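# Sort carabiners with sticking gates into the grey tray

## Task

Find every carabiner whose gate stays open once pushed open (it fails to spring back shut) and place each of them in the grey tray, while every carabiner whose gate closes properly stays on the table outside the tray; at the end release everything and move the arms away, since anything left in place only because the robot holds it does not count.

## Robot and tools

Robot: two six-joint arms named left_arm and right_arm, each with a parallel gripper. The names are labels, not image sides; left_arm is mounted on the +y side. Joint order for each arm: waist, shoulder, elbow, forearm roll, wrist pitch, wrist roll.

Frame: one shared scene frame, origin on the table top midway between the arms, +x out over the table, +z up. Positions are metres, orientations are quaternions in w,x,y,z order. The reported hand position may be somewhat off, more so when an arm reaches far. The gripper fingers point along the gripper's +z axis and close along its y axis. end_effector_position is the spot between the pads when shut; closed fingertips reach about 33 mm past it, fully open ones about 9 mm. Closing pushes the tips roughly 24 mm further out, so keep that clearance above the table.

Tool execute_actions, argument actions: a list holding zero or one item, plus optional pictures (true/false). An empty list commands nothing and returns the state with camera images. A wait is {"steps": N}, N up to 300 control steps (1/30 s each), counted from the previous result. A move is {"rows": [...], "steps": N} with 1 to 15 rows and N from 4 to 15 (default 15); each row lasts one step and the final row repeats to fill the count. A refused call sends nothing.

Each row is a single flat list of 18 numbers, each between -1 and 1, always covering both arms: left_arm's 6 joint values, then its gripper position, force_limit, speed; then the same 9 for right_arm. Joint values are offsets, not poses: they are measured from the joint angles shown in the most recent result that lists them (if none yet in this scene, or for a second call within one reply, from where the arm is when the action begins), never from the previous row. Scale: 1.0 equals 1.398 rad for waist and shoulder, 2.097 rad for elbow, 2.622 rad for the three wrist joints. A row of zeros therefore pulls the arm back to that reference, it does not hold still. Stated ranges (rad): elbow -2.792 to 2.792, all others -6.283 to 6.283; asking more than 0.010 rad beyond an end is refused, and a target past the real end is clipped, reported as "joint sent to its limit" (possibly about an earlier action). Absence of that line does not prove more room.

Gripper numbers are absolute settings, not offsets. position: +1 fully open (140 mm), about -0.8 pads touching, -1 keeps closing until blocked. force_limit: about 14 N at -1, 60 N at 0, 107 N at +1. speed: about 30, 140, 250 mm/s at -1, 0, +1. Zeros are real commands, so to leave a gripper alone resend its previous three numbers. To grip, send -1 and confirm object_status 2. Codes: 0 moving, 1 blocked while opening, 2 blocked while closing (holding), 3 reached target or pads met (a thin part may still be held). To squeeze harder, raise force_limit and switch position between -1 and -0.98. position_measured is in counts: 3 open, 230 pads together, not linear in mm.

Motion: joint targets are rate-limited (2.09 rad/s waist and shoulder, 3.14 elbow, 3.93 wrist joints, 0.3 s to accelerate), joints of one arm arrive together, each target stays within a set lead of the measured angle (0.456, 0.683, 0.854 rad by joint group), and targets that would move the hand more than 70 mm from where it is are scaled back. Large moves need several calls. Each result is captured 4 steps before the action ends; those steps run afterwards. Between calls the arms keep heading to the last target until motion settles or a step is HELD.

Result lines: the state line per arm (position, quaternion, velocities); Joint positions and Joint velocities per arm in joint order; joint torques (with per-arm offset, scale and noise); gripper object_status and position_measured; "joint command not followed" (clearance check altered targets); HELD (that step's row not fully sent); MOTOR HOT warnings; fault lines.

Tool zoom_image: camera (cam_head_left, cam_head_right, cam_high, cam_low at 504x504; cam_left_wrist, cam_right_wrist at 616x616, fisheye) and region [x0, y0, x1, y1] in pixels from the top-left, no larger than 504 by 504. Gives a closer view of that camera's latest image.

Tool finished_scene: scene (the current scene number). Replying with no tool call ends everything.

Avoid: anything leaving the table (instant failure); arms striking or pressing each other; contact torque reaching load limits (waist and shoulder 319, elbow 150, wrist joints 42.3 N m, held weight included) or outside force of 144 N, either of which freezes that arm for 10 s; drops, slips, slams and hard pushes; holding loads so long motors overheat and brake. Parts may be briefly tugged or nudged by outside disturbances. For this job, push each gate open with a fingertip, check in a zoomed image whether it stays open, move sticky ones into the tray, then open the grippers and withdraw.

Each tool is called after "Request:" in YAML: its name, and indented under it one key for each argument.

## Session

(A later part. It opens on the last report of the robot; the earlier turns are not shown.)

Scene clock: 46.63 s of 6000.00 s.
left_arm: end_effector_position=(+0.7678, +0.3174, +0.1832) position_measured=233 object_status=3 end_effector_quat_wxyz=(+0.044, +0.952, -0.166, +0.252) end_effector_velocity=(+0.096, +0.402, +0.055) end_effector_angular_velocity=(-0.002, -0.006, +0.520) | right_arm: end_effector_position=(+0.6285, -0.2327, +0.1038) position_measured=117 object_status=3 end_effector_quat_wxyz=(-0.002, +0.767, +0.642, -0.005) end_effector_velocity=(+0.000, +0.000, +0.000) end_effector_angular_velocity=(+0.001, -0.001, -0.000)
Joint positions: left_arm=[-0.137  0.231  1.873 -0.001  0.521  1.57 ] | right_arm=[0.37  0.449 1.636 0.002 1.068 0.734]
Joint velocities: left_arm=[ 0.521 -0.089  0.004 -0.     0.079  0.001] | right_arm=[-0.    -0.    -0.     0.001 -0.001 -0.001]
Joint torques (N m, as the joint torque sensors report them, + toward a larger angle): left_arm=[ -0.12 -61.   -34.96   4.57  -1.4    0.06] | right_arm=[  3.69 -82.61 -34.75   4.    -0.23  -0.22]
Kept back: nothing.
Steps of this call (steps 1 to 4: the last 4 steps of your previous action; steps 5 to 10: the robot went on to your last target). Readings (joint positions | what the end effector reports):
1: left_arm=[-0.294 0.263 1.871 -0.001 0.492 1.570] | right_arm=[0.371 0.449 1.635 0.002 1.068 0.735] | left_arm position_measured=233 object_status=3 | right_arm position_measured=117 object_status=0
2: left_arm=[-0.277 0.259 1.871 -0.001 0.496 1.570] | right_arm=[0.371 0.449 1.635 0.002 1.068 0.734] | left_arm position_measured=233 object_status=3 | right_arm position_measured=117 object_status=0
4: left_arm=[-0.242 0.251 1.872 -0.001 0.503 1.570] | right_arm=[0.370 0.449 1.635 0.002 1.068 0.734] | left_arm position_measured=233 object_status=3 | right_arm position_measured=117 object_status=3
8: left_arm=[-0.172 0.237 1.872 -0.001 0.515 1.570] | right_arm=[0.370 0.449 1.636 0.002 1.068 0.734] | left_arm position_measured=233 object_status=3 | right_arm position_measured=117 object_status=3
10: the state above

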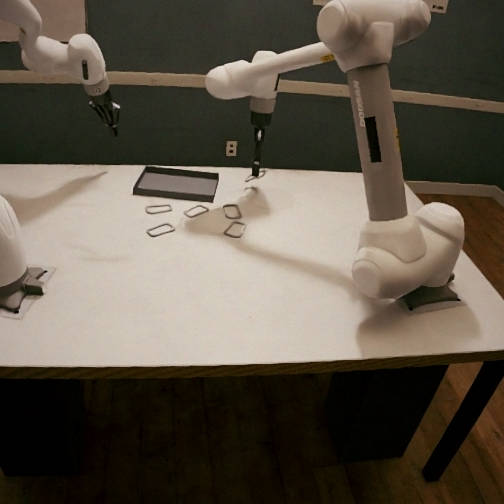

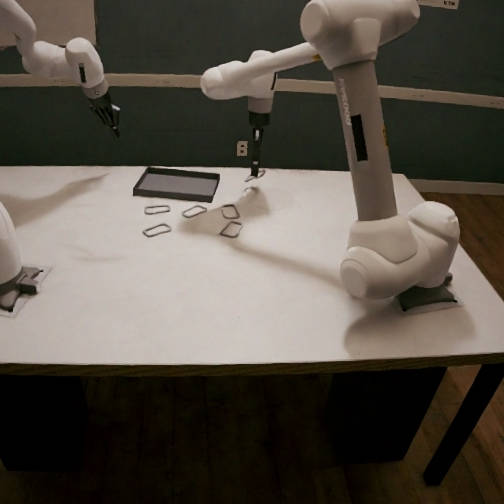

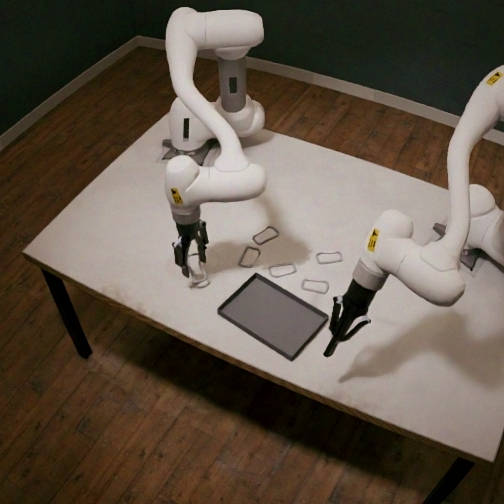

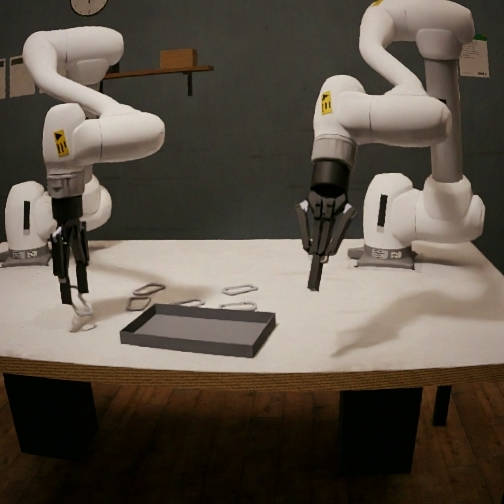

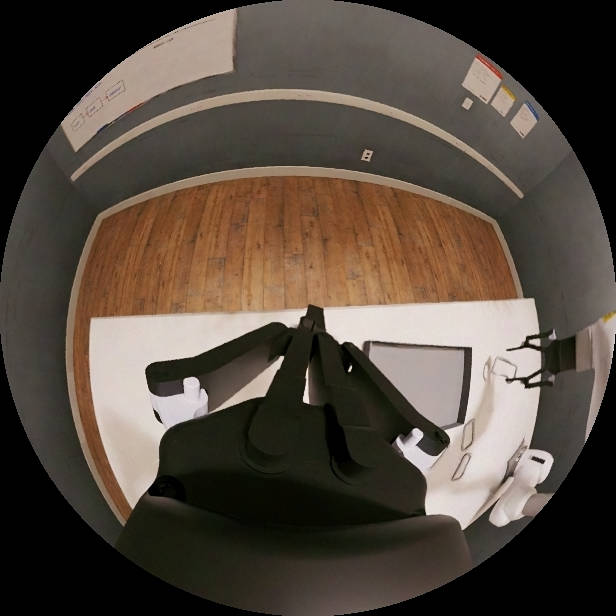

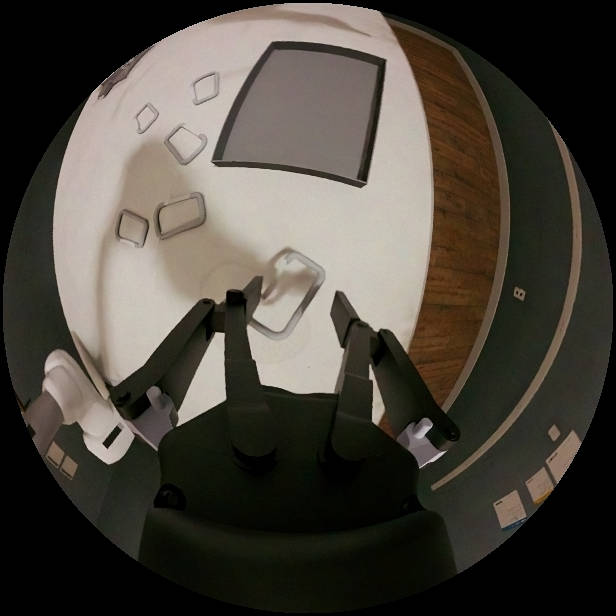

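Request:
execute_actions:
  actions:
    - {"rows":[[0.3,-0.04,0,0,0.02,0,-1,0,0.5,0,0.035,0.0165,0,-0.032,0,0.1,-0.2,0],[0.3,-0.04,0,0,0.02,0,-1,0,0.5,0,0.035,0.0165,0,-0.032,0,0.1,-0.2,0],[0.3,-0.04,0,0,0.02,0,-1,0,0.5,0,0.035,0.0165,0,-0.032,0,0.1,-0.2,0],[0.3,-0.04,0,0,0.02,0,-1,0,0.5,0,0.035,0.0165,0,-0.032,0,0.1,-0.2,0],[0.3,-0.04,0,0,0.02,0,-1,0,0.5,0,0.035,0.0165,0,-0.032,0,0.1,-0.2,0],[0.3,-0.04,0,0,0.02,0,-1,0,0.5,0,0.035,0.0165,0,-0.032,0,-0.3,-0.2,-0.3]],"steps":15}

Request:
execute_actions:
  actions:
    - {"steps":8}
  pictures: true

Request:
zoom_image:
  camera: "cam_right_wrist"
  region: [200,180,420,400]

Request:
zoom_image:
  camera: "cam_low"
  region: [20,250,160,390]

Scene clock: 47.30 s of 6000.00 s.
left_arm: end_effector_position=(+0.7866, +0.5952, +0.2137) position_measured=233 object_status=3 end_effector_quat_wxyz=(-0.001, +0.966, +0.006, +0.257) end_effector_velocity=(-0.041, +0.409, +0.037) end_effector_angular_velocity=(+0.000, -0.003, +0.530) | right_arm: end_effector_position=(+0.6307, -0.2314, +0.0509) position_measured=142 object_status=0 end_effector_quat_wxyz=(-0.001, +0.767, +0.642, -0.005) end_effector_velocity=(+0.000, -0.000, -0.007) end_effector_angular_velocity=(+0.000, -0.001, +0.001)
Joint positions: left_arm=[ 0.22   0.182  1.873 -0.001  0.567  1.57 ] | right_arm=[0.37  0.497 1.67  0.002 0.985 0.734]
Joint velocities: left_arm=[ 0.53  -0.056 -0.004  0.     0.058 -0.   ] | right_arm=[-0.     0.006  0.005 -0.    -0.012 -0.001]
Joint torques (N m, as the joint torque sensors report them, + toward a larger angle): left_arm=[ -1.32 -55.02 -36.25   4.66  -0.46  -0.04] | right_arm=[  3.27 -85.94 -32.67   3.87  -0.14  -0.16]
Steps of this call (steps 1 to 9: the robot went on to your last target; steps 10 to 20: the first 11 steps of this action). Readings (joint positions | what the end effector reports):
10: left_arm=[0.040 0.202 1.874 -0.001 0.547 1.570] | right_arm=[0.370 0.449 1.636 0.002 1.068 0.734] | left_arm position_measured=233 object_status=3 | right_arm position_measured=117 object_status=3
11: left_arm=[0.058 0.199 1.874 -0.001 0.549 1.570] | right_arm=[0.370 0.452 1.638 0.002 1.061 0.734] | left_arm position_measured=233 object_status=3 | right_arm position_measured=117 object_status=3
13: left_arm=[0.094 0.195 1.874 -0.001 0.553 1.570] | right_arm=[0.370 0.475 1.655 0.002 1.022 0.734] | left_arm position_measured=233 object_status=3 | right_arm position_measured=117 object_status=3
17: left_arm=[0.166 0.188 1.874 -0.001 0.561 1.570] | right_arm=[0.370 0.496 1.669 0.002 0.988 0.734] | left_arm position_measured=233 object_status=3 | right_arm position_measured=124 object_status=0
20: the state above

Scene clock: 47.57 s of 6000.00 s.
left_arm: end_effector_position=(+0.7804, +0.6422, +0.2180) position_measured=233 object_status=3 end_effector_quat_wxyz=(-0.009, +0.966, +0.036, +0.257) end_effector_velocity=(-0.002, +0.009, +0.002) end_effector_angular_velocity=(-0.000, -0.001, +0.013) | right_arm: end_effector_position=(+0.6307, -0.2314, +0.0503) position_measured=167 object_status=0 end_effector_quat_wxyz=(-0.001, +0.767, +0.642, -0.005) end_effector_velocity=(+0.000, +0.000, +0.001) end_effector_angular_velocity=(+0.001, -0.001, -0.000)
Joint positions: left_arm=[ 0.281  0.175  1.873 -0.001  0.573  1.57 ] | right_arm=[0.37  0.498 1.67  0.002 0.984 0.734]
Joint velocities: left_arm=[ 0.012 -0.002 -0.    -0.     0.002 -0.001] | right_arm=[ 0.    -0.001 -0.     0.     0.     0.001]
Joint torques (N m, as the joint torque sensors report them, + toward a larger angle): left_arm=[ -0.4  -52.35 -36.32   4.79  -1.11   0.09] | right_arm=[  2.36 -84.78 -32.63   3.61   0.19  -0.35]
Kept back: nothing.
Steps of this call (steps 1 to 4: the last 4 steps of your previous action; steps 5 to 8: the robot went on to your last target). Readings (joint positions | what the end effector reports):
1: left_arm=[0.237 0.180 1.873 -0.001 0.568 1.570] | right_arm=[0.370 0.498 1.670 0.002 0.984 0.734] | left_arm position_measured=233 object_status=3 | right_arm position_measured=147 object_status=0
2: left_arm=[0.253 0.178 1.873 -0.001 0.570 1.570] | right_arm=[0.370 0.498 1.670 0.002 0.984 0.734] | left_arm position_measured=233 object_status=3 | right_arm position_measured=153 object_status=0
4: left_arm=[0.274 0.176 1.873 -0.001 0.572 1.570] | right_arm=[0.370 0.498 1.670 0.002 0.984 0.734] | left_arm position_measured=233 object_status=3 | right_arm position_measured=164 object_status=0
8: the state above

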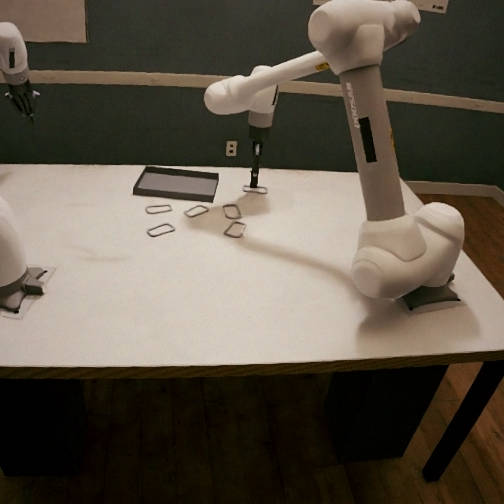

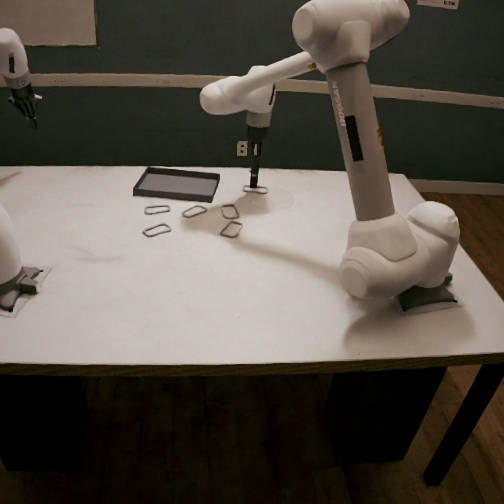

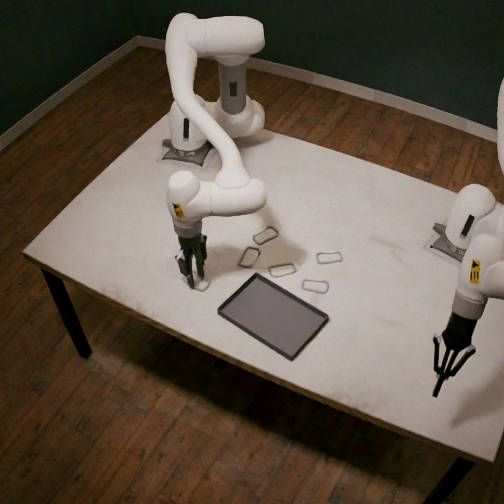

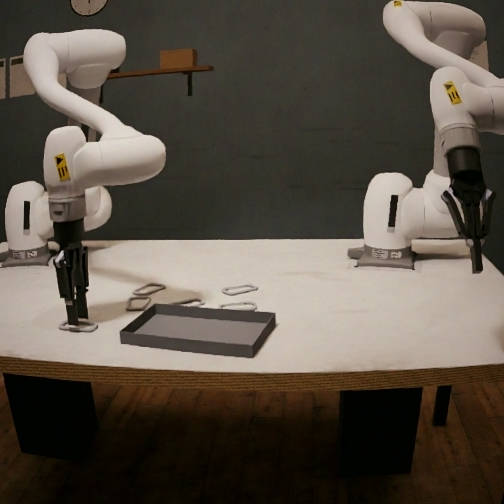

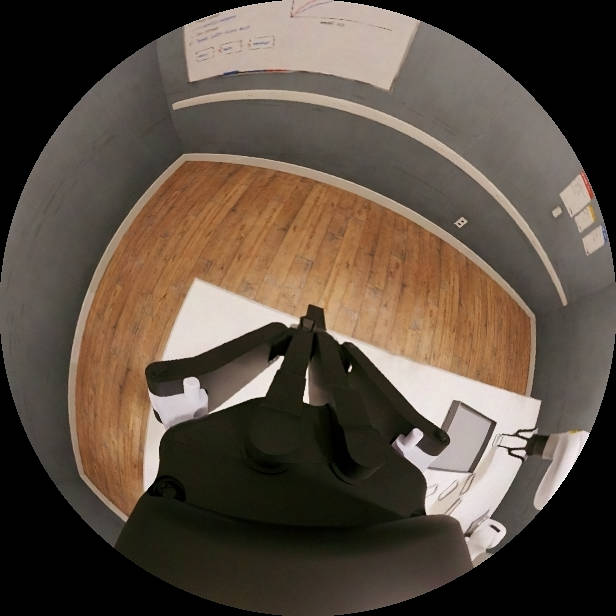

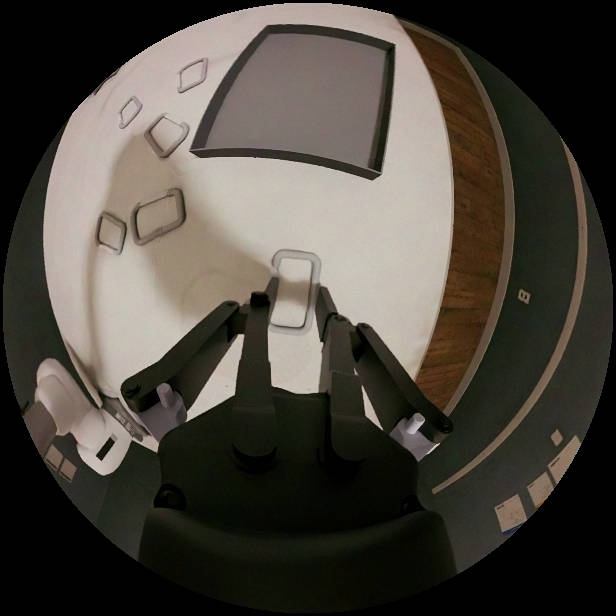

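Region (200, 180, 420, 400) of cam_right_wrist's 616x616 image, scaled by 2.291, with more detail than that image has.

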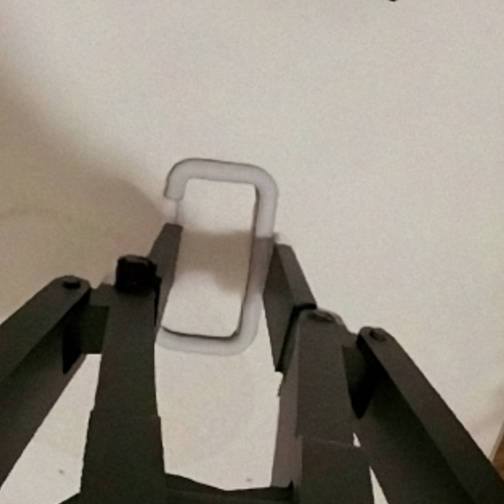

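Region (20, 250, 160, 390) of cam_low's 504x504 image, scaled by 3.600, with more detail than that image has.

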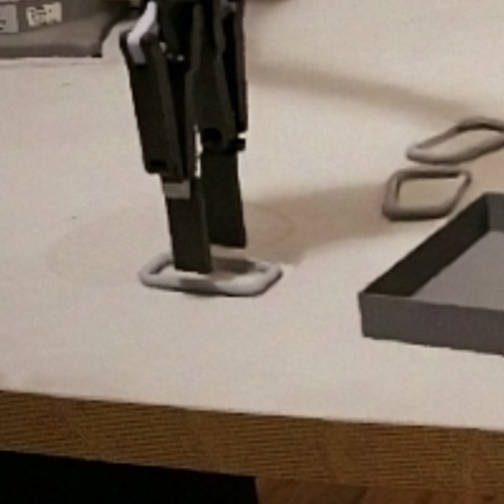

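Request:
execute_actions:
  actions:
    - {"rows":[[0,0,0,0,0,0,-1,0,0.5,0,-0.055,-0.026,0,0.05,0,0.1,-0.2,0]],"steps":15}
  pictures: true

Scene clock: 48.07 s of 6000.00 s.
left_arm: end_effector_position=(+0.7803, +0.6423, +0.2181) position_measured=233 object_status=3 end_effector_quat_wxyz=(-0.009, +0.966, +0.036, +0.257) end_effector_velocity=(+0.000, -0.001, -0.001) end_effector_angular_velocity=(-0.001, +0.001, +0.001) | right_arm: end_effector_position=(+0.6261, -0.2343, +0.1332) position_measured=117 object_status=0 end_effector_quat_wxyz=(-0.001, +0.767, +0.642, -0.005) end_effector_velocity=(-0.001, -0.001, +0.018) end_effector_angular_velocity=(-0.001, +0.001, +0.001)
Joint positions: left_arm=[ 0.281  0.175  1.873 -0.001  0.573  1.57 ] | right_arm=[0.37  0.422 1.617 0.002 1.113 0.734]
Joint velocities: left_arm=[-0.001  0.001 -0.    -0.001 -0.    -0.002] | right_arm=[-0.    -0.015 -0.013 -0.001  0.03  -0.   ]
Joint torques (N m, as the joint torque sensors report them, + toward a larger angle): left_arm=[ -0.15 -55.   -36.58   4.59  -1.1   -0.01] | right_arm=[  2.81 -79.24 -35.73   3.76  -0.11  -0.24]
Steps of this call (steps 1 to 4: the robot went on to your last target; steps 5 to 15: the first 11 steps of this action). Readings (joint positions | what the end effector reports):
5: left_arm=[0.282 0.175 1.873 -0.001 0.573 1.570] | right_arm=[0.370 0.498 1.670 0.002 0.984 0.734] | left_arm position_measured=233 object_status=3 | right_arm position_measured=167 object_status=0
6: left_arm=[0.282 0.175 1.873 -0.001 0.573 1.570] | right_arm=[0.370 0.496 1.669 0.002 0.989 0.734] | left_arm position_measured=233 object_status=3 | right_arm position_measured=164 object_status=0
8: left_arm=[0.282 0.175 1.873 -0.001 0.573 1.570] | right_arm=[0.370 0.470 1.650 0.001 1.033 0.734] | left_arm position_measured=233 object_status=3 | right_arm position_measured=149 object_status=0
12: left_arm=[0.281 0.175 1.873 -0.001 0.573 1.570] | right_arm=[0.370 0.426 1.620 0.002 1.105 0.734] | left_arm position_measured=233 object_status=3 | right_arm position_measured=120 object_status=0
15: the state above

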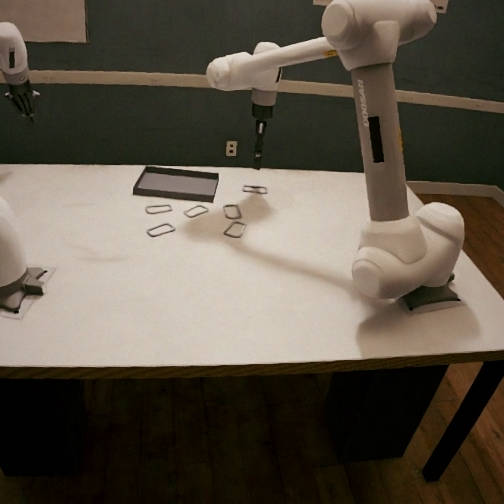

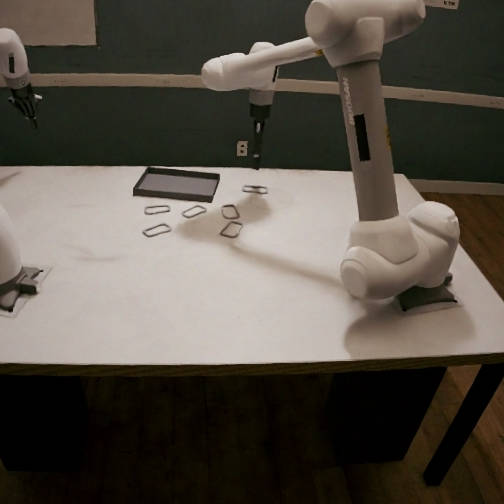

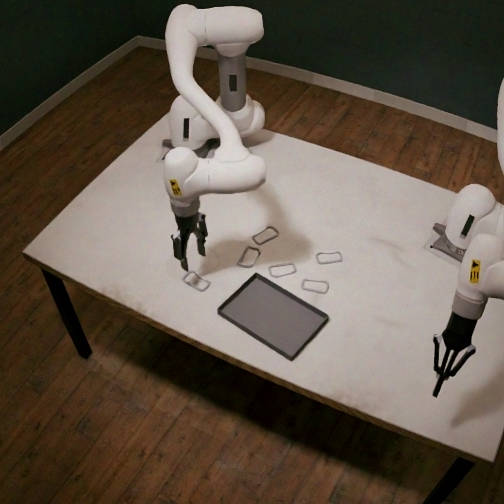

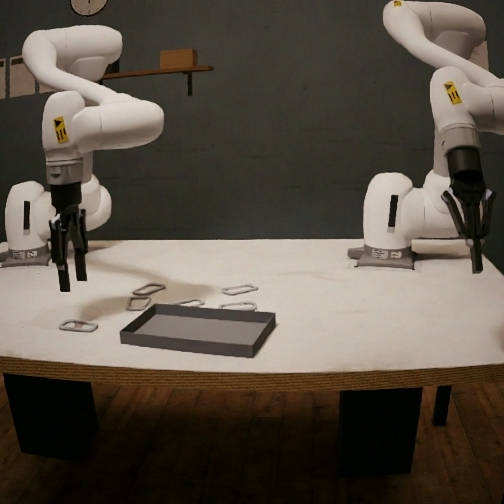

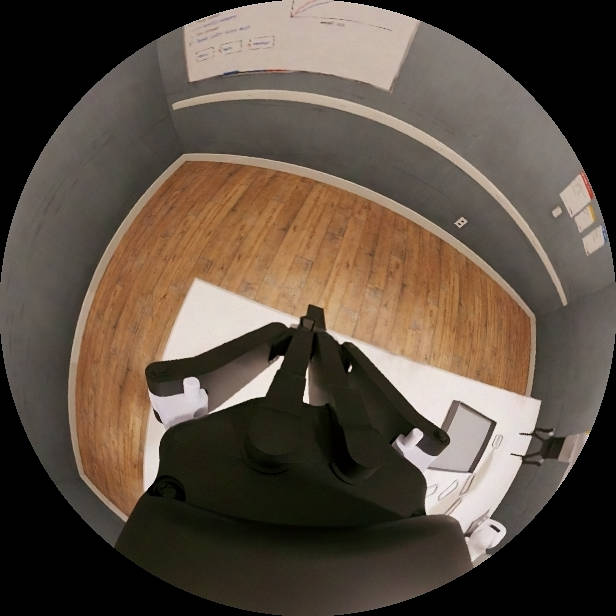

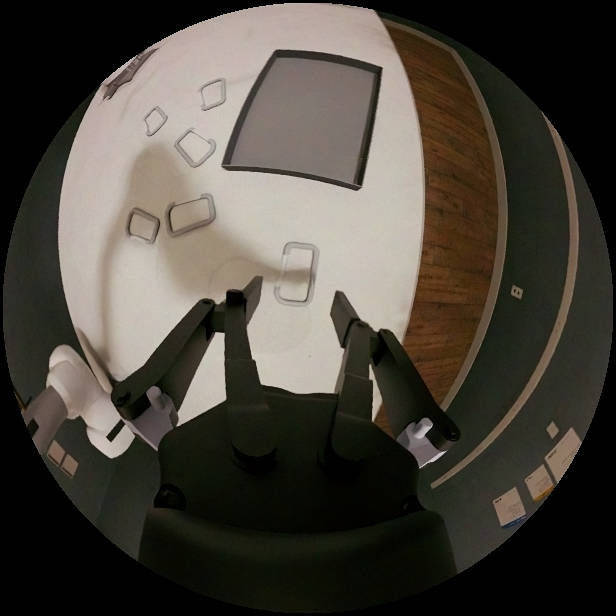

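Request:
execute_actions:
  actions:
    - {"rows":[[0,0,0,0,0,0,-1,0,0.5,0.249,-0.121,0.070,0,0.005,0.0675,0.1,-0.2,0]],"steps":15}

Request:
execute_actions:
  actions:
    - {"steps":8}
  pictures: true

Request:
zoom_image:
  camera: "cam_right_wrist"
  region: [150,60,450,360]

Scene clock: 48.60 s of 6000.00 s.
left_arm: end_effector_position=(+0.7803, +0.6422, +0.2181) position_measured=233 object_status=3 end_effector_quat_wxyz=(-0.009, +0.966, +0.036, +0.257) end_effector_velocity=(+0.000, -0.001, -0.002) end_effector_angular_velocity=(+0.000, +0.002, -0.002) | right_arm: end_effector_position=(+0.5189, -0.1680, +0.1573) position_measured=117 object_status=3 end_effector_quat_wxyz=(-0.001, +0.741, +0.672, -0.003) end_effector_velocity=(-0.367, +0.182, +0.071) end_effector_angular_velocity=(+0.009, -0.012, +0.264)
Joint positions: left_arm=[ 0.281  0.175  1.873 -0.001  0.573  1.57 ] | right_arm=[0.531 0.343 1.684 0.002 1.12  0.816]
Joint velocities: left_arm=[-0.001  0.002 -0.     0.     0.     0.001] | right_arm=[ 0.535 -0.258  0.225  0.001  0.017  0.27 ]
Joint torques (N m, as the joint torque sensors report them, + toward a larger angle): left_arm=[ -0.28 -54.18 -36.39   4.75  -1.19  -0.03] | right_arm=[  2.4  -75.75 -36.17   3.94   0.12  -0.4 ]
Steps of this call (steps 1 to 4: the last 4 steps of your previous action; step 5: the robot went on to your last target; steps 6 to 16: the first 11 steps of this action). Readings (joint positions | what the end effector reports):
6: left_arm=[0.281 0.175 1.873 -0.001 0.573 1.570] | right_arm=[0.370 0.421 1.616 0.002 1.115 0.734] | left_arm position_measured=233 object_status=3 | right_arm position_measured=117 object_status=3
7: left_arm=[0.281 0.175 1.873 -0.001 0.573 1.570] | right_arm=[0.374 0.419 1.617 0.002 1.115 0.735] | left_arm position_measured=233 object_status=3 | right_arm position_measured=117 object_status=3
9: left_arm=[0.281 0.175 1.873 -0.001 0.573 1.570] | right_arm=[0.402 0.405 1.630 0.002 1.116 0.751] | left_arm position_measured=233 object_status=3 | right_arm position_measured=117 object_status=3
13: left_arm=[0.281 0.175 1.873 -0.001 0.573 1.570] | right_arm=[0.477 0.369 1.661 0.002 1.118 0.789] | left_arm position_measured=233 object_status=3 | right_arm position_measured=117 object_status=3
16: the state above

Scene clock: 48.87 s of 6000.00 s.
left_arm: end_effector_position=(+0.7803, +0.6422, +0.2181) position_measured=233 object_status=3 end_effector_quat_wxyz=(-0.009, +0.966, +0.036, +0.257) end_effector_velocity=(-0.000, -0.001, +0.001) end_effector_angular_velocity=(+0.001, -0.001, -0.001) | right_arm: end_effector_position=(+0.4168, -0.1282, +0.1748) position_measured=117 object_status=3 end_effector_quat_wxyz=(-0.001, +0.716, +0.698, -0.001) end_effector_velocity=(-0.352, +0.104, +0.057) end_effector_angular_velocity=(+0.012, -0.011, +0.250)
Joint positions: left_arm=[ 0.281  0.175  1.873 -0.001  0.573  1.57 ] | right_arm=[0.677 0.273 1.746 0.002 1.125 0.89 ]
Joint velocities: left_arm=[-0.001 -0.001  0.     0.    -0.     0.001] | right_arm=[ 0.5   -0.242  0.21   0.     0.016  0.251]
Joint torques (N m, as the joint torque sensors report them, + toward a larger angle): left_arm=[ -0.52 -54.31 -36.65   4.75  -1.13   0.04] | right_arm=[ -5.48 -62.65 -34.82   3.99  -0.13  -0.5 ]
Kept back: nothing.
Steps of this call (steps 1 to 4: the last 4 steps of your previous action; steps 5 to 8: the robot went on to your last target). Readings (joint positions | what the end effector reports):
1: left_arm=[0.281 0.175 1.873 -0.001 0.573 1.570] | right_arm=[0.549 0.335 1.692 0.002 1.121 0.825] | left_arm position_measured=233 object_status=3 | right_arm position_measured=117 object_status=3
2: left_arm=[0.281 0.175 1.873 -0.001 0.573 1.570] | right_arm=[0.567 0.326 1.699 0.002 1.121 0.834] | left_arm position_measured=233 object_status=3 | right_arm position_measured=117 object_status=3
4: left_arm=[0.281 0.175 1.873 -0.001 0.573 1.570] | right_arm=[0.604 0.308 1.715 0.002 1.123 0.853] | left_arm position_measured=233 object_status=3 | right_arm position_measured=117 object_status=3
8: the state above

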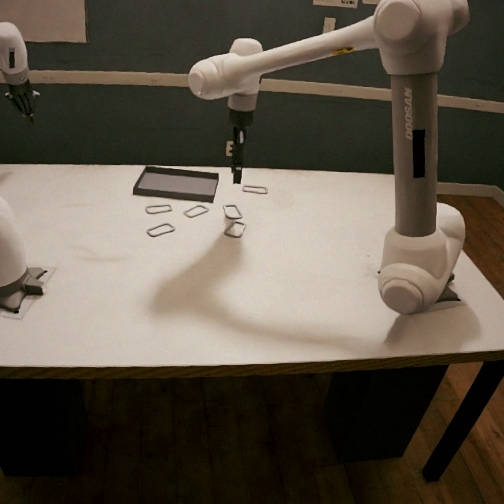

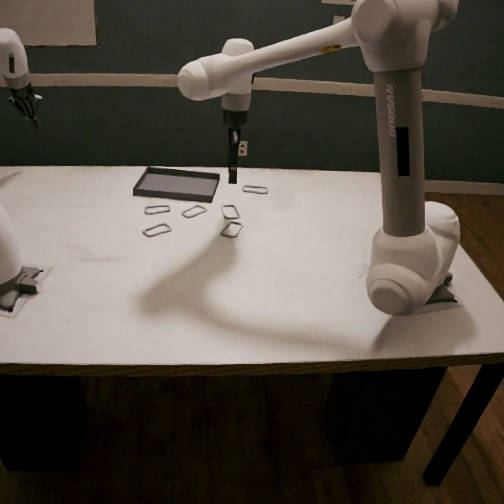

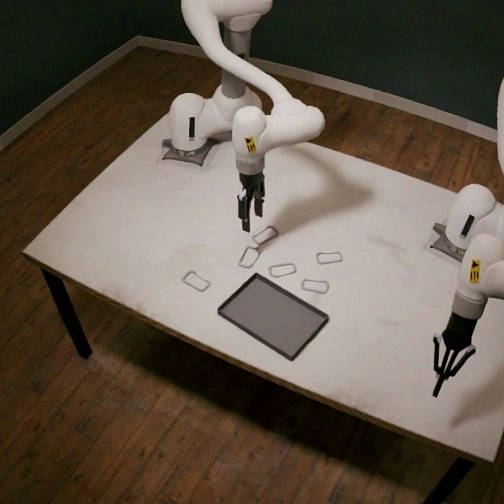

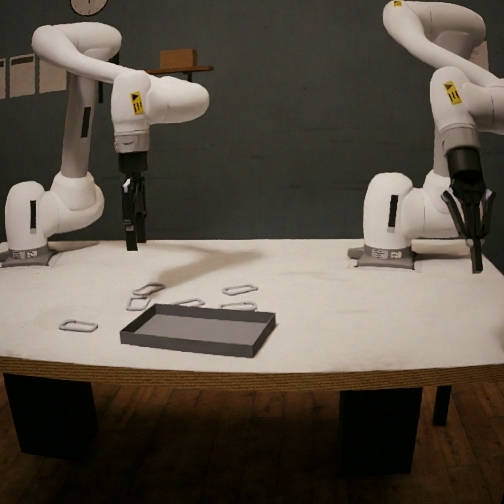

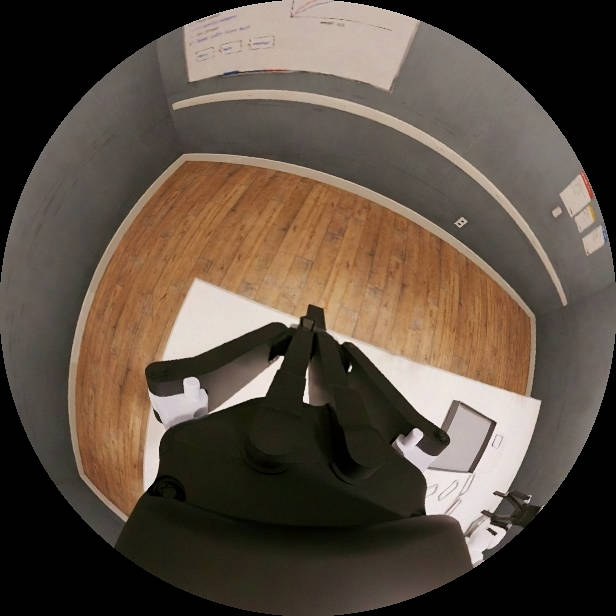

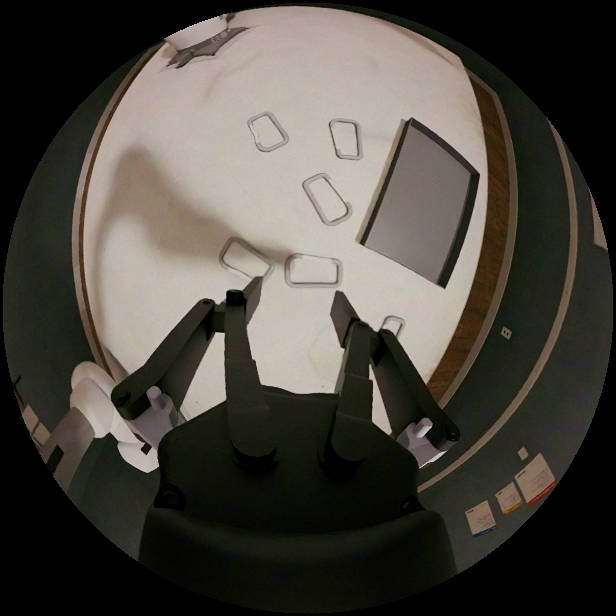

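Region (150, 60, 450, 360) of cam_right_wrist's 616x616 image, scaled by 1.680, with more detail than that image has.

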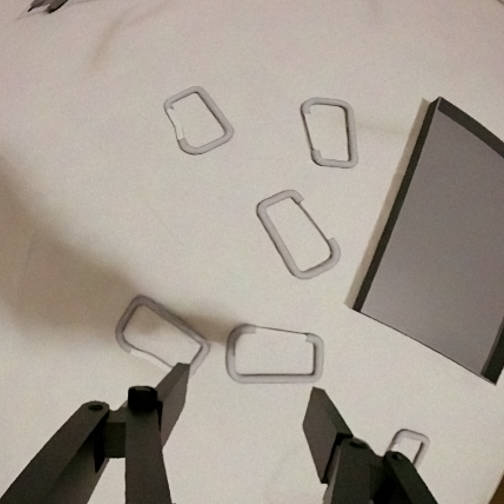

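Settled picture now.

Request:
execute_actions:
  actions: []
  pictures: true

Request:
zoom_image:
  camera: "cam_right_wrist"
  region: [170,60,450,340]

Scene clock: 48.93 s of 6000.00 s.
left_arm: end_effector_position=(+0.7803, +0.6422, +0.2181) position_measured=233 object_status=3 end_effector_quat_wxyz=(-0.009, +0.966, +0.036, +0.257) end_effector_velocity=(+0.000, -0.000, +0.001) end_effector_angular_velocity=(+0.001, -0.001, -0.001) | right_arm: end_effector_position=(+0.3979, -0.1229, +0.1778) position_measured=117 object_status=3 end_effector_quat_wxyz=(-0.001, +0.711, +0.703, -0.001) end_effector_velocity=(-0.197, +0.052, +0.030) end_effector_angular_velocity=(+0.007, -0.006, +0.141)
Joint positions: left_arm=[ 0.281  0.175  1.873 -0.001  0.573  1.57 ] | right_arm=[0.704 0.26  1.757 0.002 1.126 0.904]
Joint velocities: left_arm=[-0.    -0.001 -0.     0.001 -0.     0.   ] | right_arm=[ 0.28  -0.134  0.117 -0.     0.009  0.14 ]
Joint torques (N m, as the joint torque sensors report them, + toward a larger angle): left_arm=[ -0.18 -55.01 -36.52   4.68  -1.18   0.04] | right_arm=[-14.99 -49.68 -37.63   3.65  -0.4   -0.3 ]
Kept back: nothing.
Steps of this call (steps 1 to 2: the robot went on to your last target). Readings (joint positions | what the end effector reports):
1: left_arm=[0.281 0.175 1.873 -0.001 0.573 1.570] | right_arm=[0.693 0.266 1.752 0.002 1.125 0.898] | left_arm position_measured=233 object_status=3 | right_arm position_measured=117 object_status=3
2: the state above

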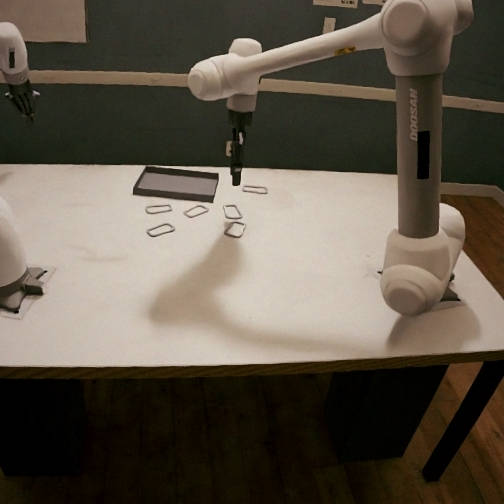

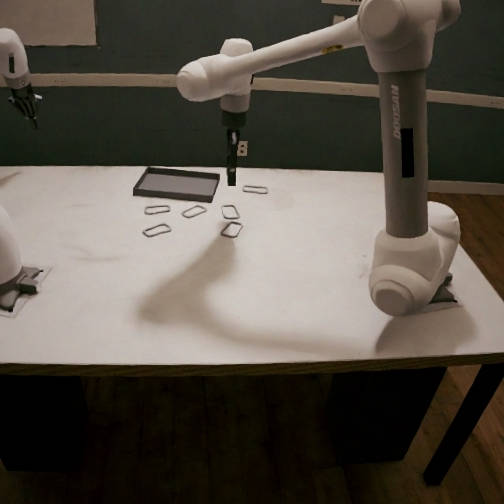

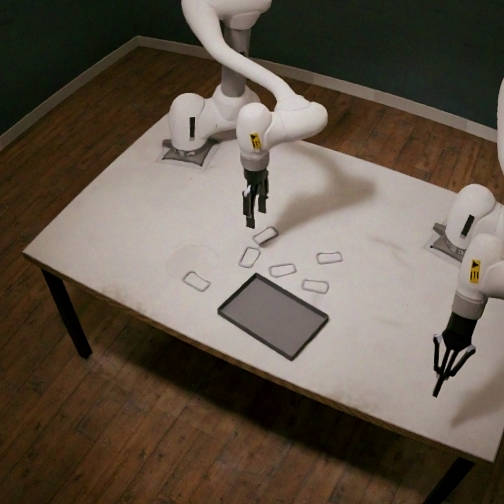

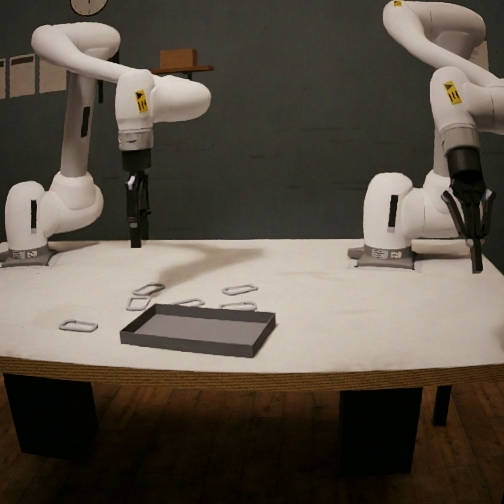

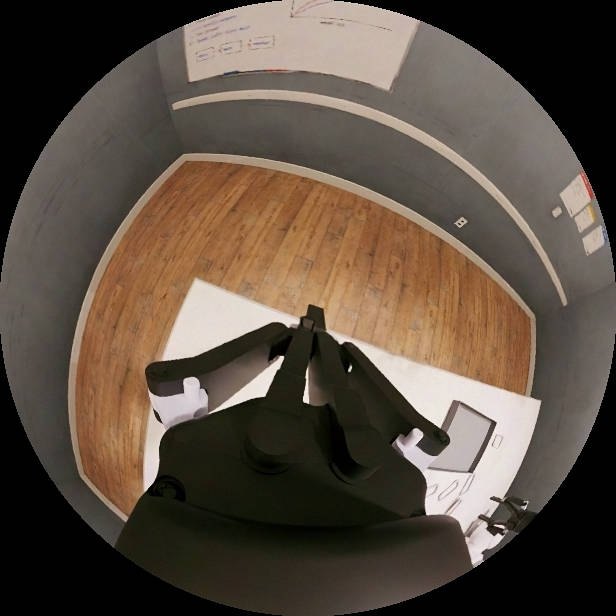

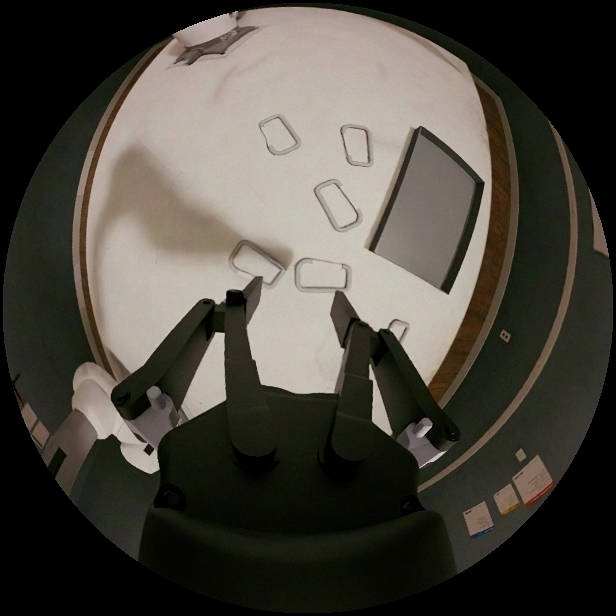

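Region (170, 60, 450, 340) of cam_right_wrist's 616x616 image, scaled by 1.800, with more detail than that image has.

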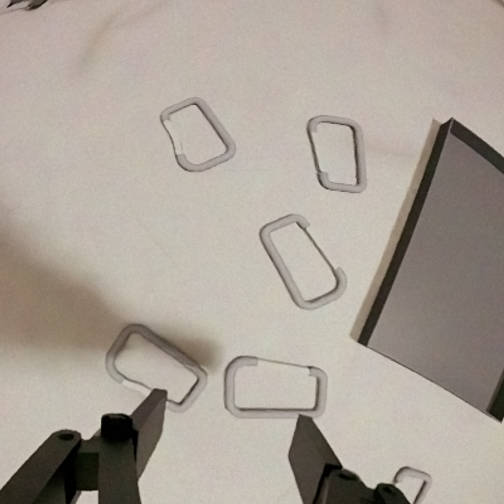

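Request:
execute_actions:
  actions:
    - {"rows":[[0,0,0,0,0,0,-1,0,0.5,-0.046,0.0467,0.0343,0,-0.053,-0.592,0.1,-0.2,0]],"steps":15}

Request:
execute_actions:
  actions:
    - {"steps":14}
  pictures: true

Request:
zoom_image:
  camera: "cam_right_wrist"
  region: [200,180,420,400]

Scene clock: 49.93 s of 6000.00 s.
left_arm: end_effector_position=(+0.7803, +0.6422, +0.2181) position_measured=233 object_status=3 end_effector_quat_wxyz=(-0.009, +0.966, +0.036, +0.257) end_effector_velocity=(-0.000, +0.001, -0.000) end_effector_angular_velocity=(+0.001, +0.000, -0.001) | right_arm: end_effector_position=(+0.4204, -0.1378, +0.1239) position_measured=117 object_status=3 end_effector_quat_wxyz=(-0.001, +0.457, +0.890, +0.001) end_effector_velocity=(+0.088, -0.067, -0.171) end_effector_angular_velocity=(-0.004, -0.001, +3.138)
Joint positions: left_arm=[ 0.281  0.175  1.873 -0.001  0.573  1.57 ] | right_arm=[0.664 0.303 1.808 0.002 1.029 0.23 ]
Joint velocities: left_arm=[ 0.001  0.    -0.     0.     0.     0.001] | right_arm=[-0.166  0.151  0.147 -0.    -0.291 -3.304]
Joint torques (N m, as the joint torque sensors report them, + toward a larger angle): left_arm=[ -0.49 -55.39 -36.47   4.69  -1.1    0.07] | right_arm=[  5.93 -73.14 -36.98   4.18  -0.5    0.  ]
Steps of this call (steps 1 to 19: the robot went on to your last target; steps 20 to 30: the first 11 steps of this action). Readings (joint positions | what the end effector reports):
20: left_arm=[0.281 0.175 1.873 -0.001 0.573 1.570] | right_arm=[0.718 0.253 1.763 0.002 1.126 0.911] | left_arm position_measured=233 object_status=3 | right_arm position_measured=117 object_status=3
21: left_arm=[0.281 0.175 1.873 -0.001 0.573 1.570] | right_arm=[0.718 0.254 1.764 0.002 1.125 0.904] | left_arm position_measured=233 object_status=3 | right_arm position_measured=117 object_status=3
23: left_arm=[0.281 0.175 1.873 -0.001 0.573 1.570] | right_arm=[0.712 0.260 1.768 0.002 1.113 0.848] | left_arm position_measured=233 object_status=3 | right_arm position_measured=117 object_status=3
27: left_arm=[0.281 0.175 1.873 -0.001 0.573 1.570] | right_arm=[0.684 0.285 1.790 0.002 1.065 0.563] | left_arm position_measured=233 object_status=3 | right_arm position_measured=117 object_status=3
30: the state above

Scene clock: 50.40 s of 6000.00 s.
left_arm: end_effector_position=(+0.7803, +0.6422, +0.2181) position_measured=233 object_status=3 end_effector_quat_wxyz=(-0.009, +0.966, +0.036, +0.257) end_effector_velocity=(+0.000, -0.001, -0.000) end_effector_angular_velocity=(-0.001, +0.000, +0.001) | right_arm: end_effector_position=(+0.4328, -0.1479, +0.0994) position_measured=117 object_status=3 end_effector_quat_wxyz=(-0.000, +0.048, +0.999, +0.001) end_effector_velocity=(+0.000, +0.000, -0.001) end_effector_angular_velocity=(+0.000, +0.001, +0.014)
Joint positions: left_arm=[ 0.281  0.175  1.873 -0.001  0.573  1.57 ] | right_arm=[ 0.64   0.325  1.829  0.002  0.987 -0.647]
Joint velocities: left_arm=[-0.001 -0.     0.    -0.001  0.    -0.002] | right_arm=[-0.001  0.001 -0.     0.001 -0.    -0.015]
Joint torques (N m, as the joint torque sensors report them, + toward a larger angle): left_arm=[  0.96 -55.24 -36.69   4.67  -1.19  -0.05] | right_arm=[  4.42 -68.79 -32.9    3.77  -0.47  -0.08]
Kept back: nothing.
Steps of this call (steps 1 to 4: the last 4 steps of your previous action; steps 5 to 14: the robot went on to your last target). Readings (joint positions | what the end effector reports):
1: left_arm=[0.281 0.175 1.873 -0.001 0.573 1.570] | right_arm=[0.659 0.308 1.813 0.002 1.020 0.118] | left_arm position_measured=233 object_status=3 | right_arm position_measured=117 object_status=3
2: left_arm=[0.281 0.175 1.873 -0.001 0.573 1.570] | right_arm=[0.654 0.312 1.817 0.002 1.012 0.006] | left_arm position_measured=233 object_status=3 | right_arm position_measured=117 object_status=3
4: left_arm=[0.281 0.175 1.873 -0.001 0.573 1.570] | right_arm=[0.648 0.318 1.822 0.002 1.001 -0.209] | left_arm position_measured=233 object_status=3 | right_arm position_measured=117 object_status=3
8: left_arm=[0.281 0.175 1.873 -0.001 0.573 1.570] | right_arm=[0.641 0.325 1.828 0.002 0.988 -0.527] | left_arm position_measured=233 object_status=3 | right_arm position_measured=117 object_status=3
14: the state above

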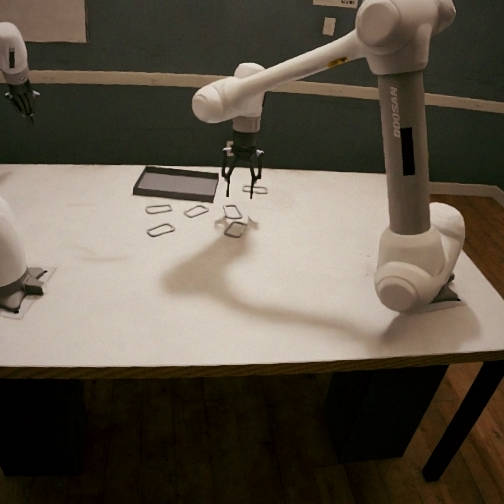

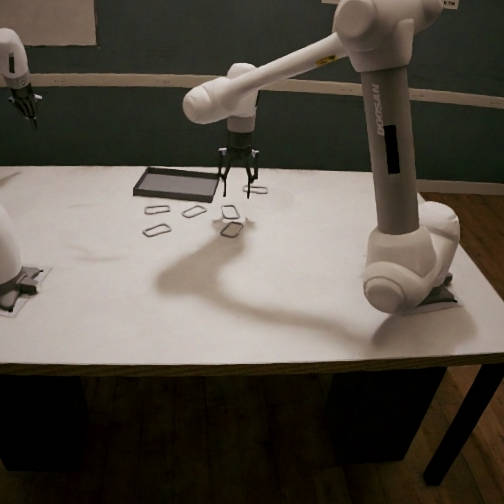

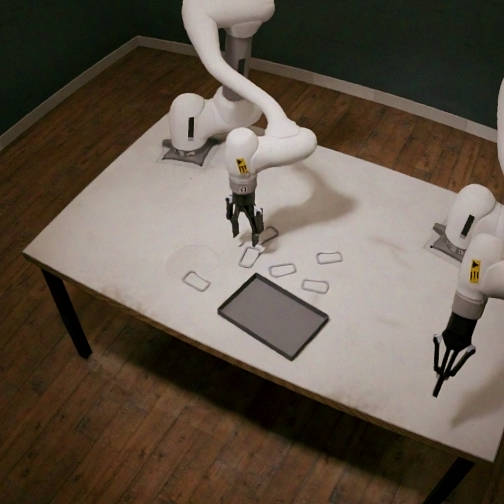

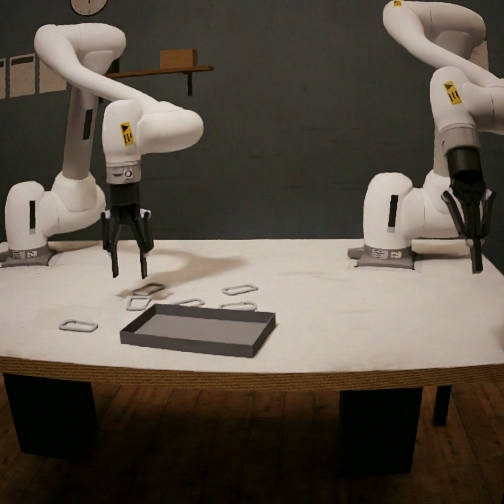

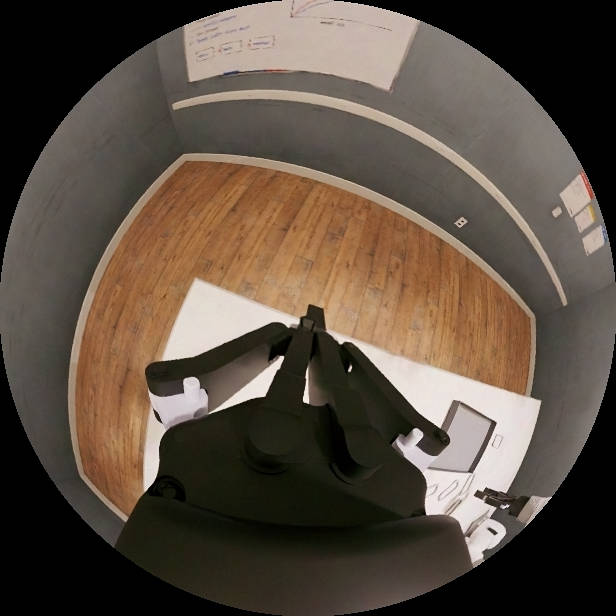

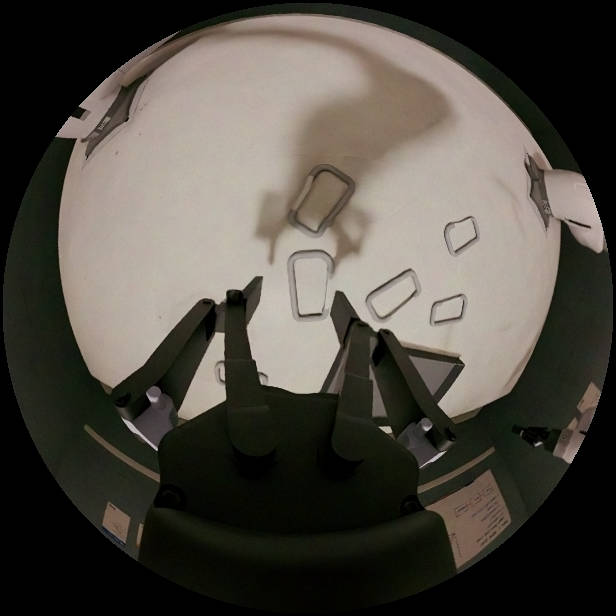

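Region (200, 180, 420, 400) of cam_right_wrist's 616x616 image, scaled by 2.291, with more detail than that image has.

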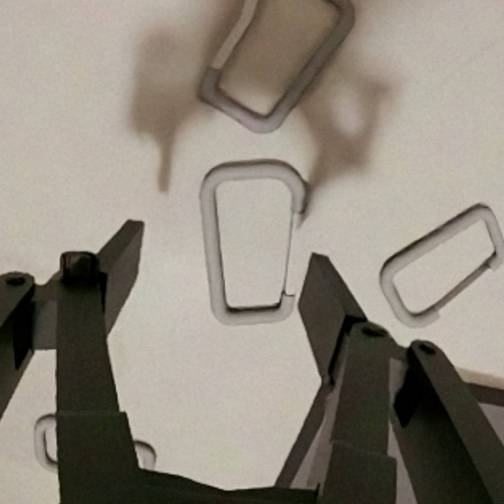

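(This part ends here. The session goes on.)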